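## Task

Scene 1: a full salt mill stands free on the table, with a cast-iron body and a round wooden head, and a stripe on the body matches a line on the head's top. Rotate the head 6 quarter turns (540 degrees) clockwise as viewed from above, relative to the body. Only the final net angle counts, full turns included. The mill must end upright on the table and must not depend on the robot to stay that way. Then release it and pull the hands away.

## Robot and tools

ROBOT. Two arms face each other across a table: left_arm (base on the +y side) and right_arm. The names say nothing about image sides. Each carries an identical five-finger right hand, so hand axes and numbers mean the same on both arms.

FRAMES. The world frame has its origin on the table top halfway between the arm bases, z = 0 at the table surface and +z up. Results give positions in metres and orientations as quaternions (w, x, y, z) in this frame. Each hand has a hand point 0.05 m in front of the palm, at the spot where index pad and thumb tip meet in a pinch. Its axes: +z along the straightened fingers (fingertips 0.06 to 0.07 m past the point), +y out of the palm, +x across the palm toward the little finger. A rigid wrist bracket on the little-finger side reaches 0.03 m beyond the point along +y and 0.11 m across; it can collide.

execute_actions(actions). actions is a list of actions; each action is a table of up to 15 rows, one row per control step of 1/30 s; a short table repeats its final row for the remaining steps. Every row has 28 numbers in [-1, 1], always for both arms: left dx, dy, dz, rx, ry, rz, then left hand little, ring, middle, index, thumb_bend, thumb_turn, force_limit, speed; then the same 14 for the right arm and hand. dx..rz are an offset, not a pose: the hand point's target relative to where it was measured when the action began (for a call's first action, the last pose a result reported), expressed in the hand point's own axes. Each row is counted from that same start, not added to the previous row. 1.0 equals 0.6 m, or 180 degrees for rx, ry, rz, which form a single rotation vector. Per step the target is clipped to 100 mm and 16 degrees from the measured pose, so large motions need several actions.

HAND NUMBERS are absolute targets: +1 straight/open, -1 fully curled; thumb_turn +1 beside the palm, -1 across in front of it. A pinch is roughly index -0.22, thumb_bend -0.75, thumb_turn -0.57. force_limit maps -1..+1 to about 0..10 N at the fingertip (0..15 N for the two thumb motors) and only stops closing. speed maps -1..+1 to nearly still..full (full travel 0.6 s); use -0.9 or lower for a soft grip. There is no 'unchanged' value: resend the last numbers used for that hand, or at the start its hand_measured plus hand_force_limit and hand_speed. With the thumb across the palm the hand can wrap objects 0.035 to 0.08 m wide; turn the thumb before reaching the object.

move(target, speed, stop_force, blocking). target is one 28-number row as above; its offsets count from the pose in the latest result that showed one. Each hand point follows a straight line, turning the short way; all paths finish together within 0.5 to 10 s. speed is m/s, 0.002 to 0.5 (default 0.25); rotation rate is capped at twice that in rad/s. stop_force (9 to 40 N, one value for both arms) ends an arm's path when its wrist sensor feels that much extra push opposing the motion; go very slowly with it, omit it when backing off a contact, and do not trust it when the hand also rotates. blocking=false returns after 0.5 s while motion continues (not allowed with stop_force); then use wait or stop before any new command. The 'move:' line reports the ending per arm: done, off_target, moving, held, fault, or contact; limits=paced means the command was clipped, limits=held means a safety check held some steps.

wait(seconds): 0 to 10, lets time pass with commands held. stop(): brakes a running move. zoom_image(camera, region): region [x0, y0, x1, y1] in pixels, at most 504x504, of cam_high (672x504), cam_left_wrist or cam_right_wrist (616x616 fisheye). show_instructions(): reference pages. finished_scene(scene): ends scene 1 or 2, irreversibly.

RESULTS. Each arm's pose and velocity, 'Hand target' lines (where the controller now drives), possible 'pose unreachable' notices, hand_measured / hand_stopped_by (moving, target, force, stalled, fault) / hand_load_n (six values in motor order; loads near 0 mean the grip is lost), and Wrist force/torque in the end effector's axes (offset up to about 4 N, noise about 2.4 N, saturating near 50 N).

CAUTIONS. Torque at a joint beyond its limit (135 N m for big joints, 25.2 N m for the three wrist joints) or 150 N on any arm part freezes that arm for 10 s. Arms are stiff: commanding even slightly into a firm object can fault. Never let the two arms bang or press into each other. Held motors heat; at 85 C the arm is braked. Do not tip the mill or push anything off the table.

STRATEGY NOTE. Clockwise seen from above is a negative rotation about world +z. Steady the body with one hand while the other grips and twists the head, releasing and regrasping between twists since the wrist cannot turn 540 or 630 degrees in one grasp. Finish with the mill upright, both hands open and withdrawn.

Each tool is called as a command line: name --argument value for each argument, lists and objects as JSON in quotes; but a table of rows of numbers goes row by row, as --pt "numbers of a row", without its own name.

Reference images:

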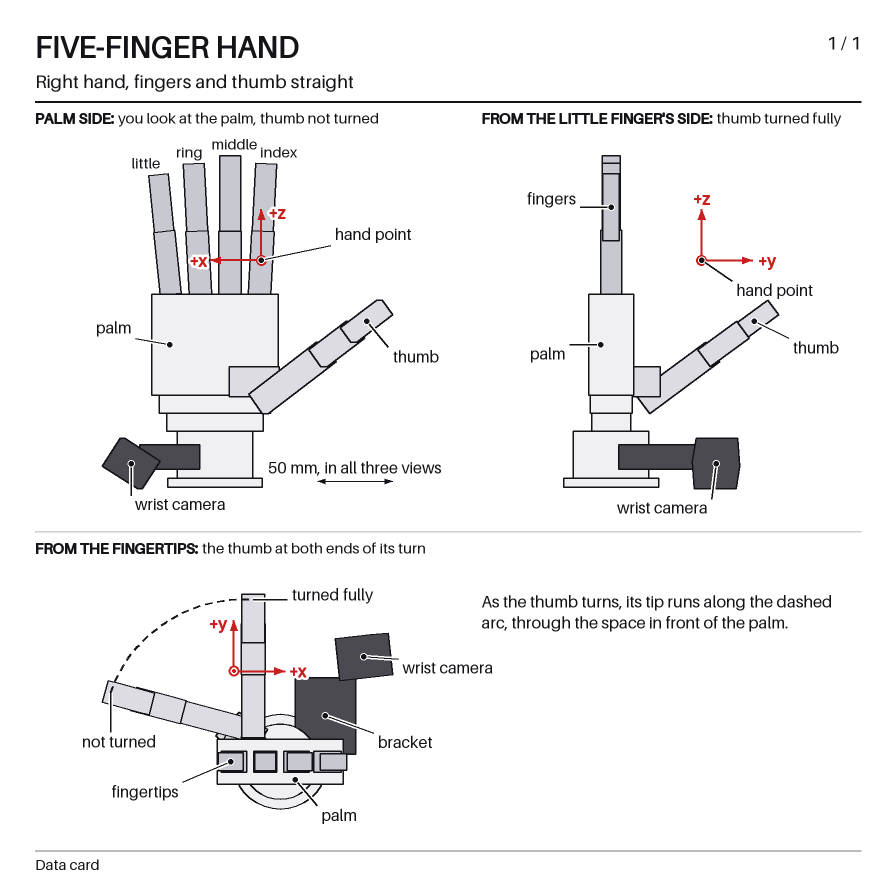

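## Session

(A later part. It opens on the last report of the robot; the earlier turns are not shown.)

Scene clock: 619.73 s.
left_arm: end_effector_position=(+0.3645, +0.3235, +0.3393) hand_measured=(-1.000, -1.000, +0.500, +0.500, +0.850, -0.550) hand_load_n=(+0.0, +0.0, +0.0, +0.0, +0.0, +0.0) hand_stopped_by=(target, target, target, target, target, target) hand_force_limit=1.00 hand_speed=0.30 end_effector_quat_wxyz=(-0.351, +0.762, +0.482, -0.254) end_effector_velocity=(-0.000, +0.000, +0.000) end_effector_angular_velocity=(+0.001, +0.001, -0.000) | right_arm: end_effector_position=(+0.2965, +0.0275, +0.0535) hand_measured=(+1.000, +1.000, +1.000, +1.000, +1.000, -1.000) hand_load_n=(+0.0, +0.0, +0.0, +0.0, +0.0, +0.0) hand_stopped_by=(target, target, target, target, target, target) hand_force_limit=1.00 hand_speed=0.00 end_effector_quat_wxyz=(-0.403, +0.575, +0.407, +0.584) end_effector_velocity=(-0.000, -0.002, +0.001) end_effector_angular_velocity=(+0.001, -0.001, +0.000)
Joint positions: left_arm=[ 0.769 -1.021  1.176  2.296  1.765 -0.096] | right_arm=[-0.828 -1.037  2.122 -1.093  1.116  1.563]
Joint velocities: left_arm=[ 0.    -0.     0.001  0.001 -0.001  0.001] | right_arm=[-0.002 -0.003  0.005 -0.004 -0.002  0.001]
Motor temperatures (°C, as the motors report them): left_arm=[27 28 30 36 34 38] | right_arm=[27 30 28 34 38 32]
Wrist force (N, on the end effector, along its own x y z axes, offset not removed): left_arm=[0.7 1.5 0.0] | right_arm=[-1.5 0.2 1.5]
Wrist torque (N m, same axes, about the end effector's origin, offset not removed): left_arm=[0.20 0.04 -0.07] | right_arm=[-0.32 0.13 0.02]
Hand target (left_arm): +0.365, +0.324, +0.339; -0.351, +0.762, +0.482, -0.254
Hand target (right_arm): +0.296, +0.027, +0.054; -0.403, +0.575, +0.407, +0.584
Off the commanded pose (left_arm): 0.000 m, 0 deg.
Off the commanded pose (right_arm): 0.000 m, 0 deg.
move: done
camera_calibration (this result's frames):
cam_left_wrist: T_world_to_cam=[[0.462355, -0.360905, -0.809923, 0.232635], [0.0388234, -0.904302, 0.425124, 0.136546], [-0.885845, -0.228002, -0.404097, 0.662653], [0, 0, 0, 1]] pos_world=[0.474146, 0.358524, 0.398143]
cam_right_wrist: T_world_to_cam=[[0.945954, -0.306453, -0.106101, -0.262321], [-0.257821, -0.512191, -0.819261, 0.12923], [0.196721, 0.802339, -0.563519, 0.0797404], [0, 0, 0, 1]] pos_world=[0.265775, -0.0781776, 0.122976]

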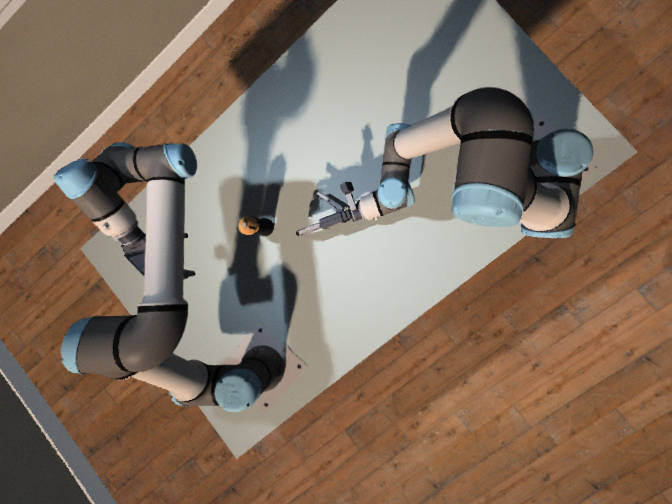

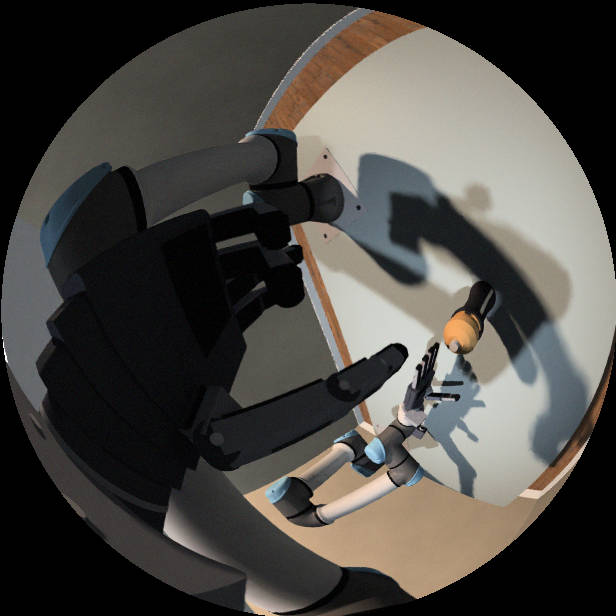

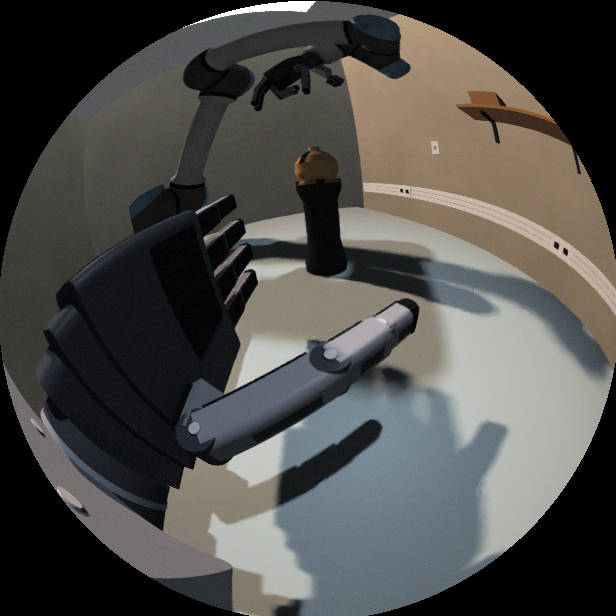

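zoom_image --camera "cam_right_wrist" --region '[270, 130, 370, 230]'

zoom_image --camera "cam_high" --region '[220, 195, 290, 255]'

Region (270, 130, 370, 230) of cam_right_wrist's 616x616 image, scaled by 5.040, with more detail than that image has.

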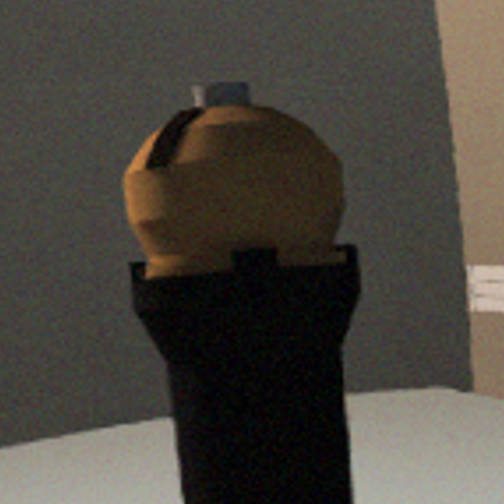

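Region (220, 195, 290, 255) of cam_high's 672x504 image, scaled by 7.200, with more detail than that image has; it fills the top 432 rows of this view, and the rest is white.

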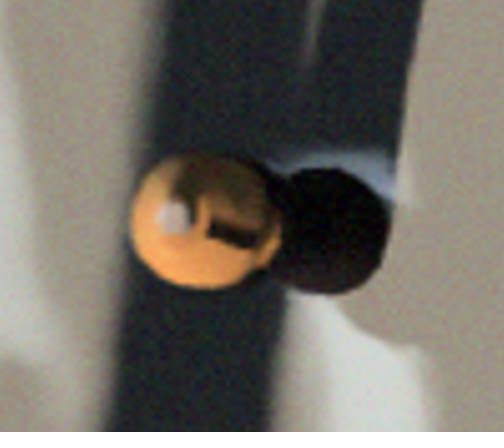

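finished_scene --scene 1

The scene is finished: the task was done.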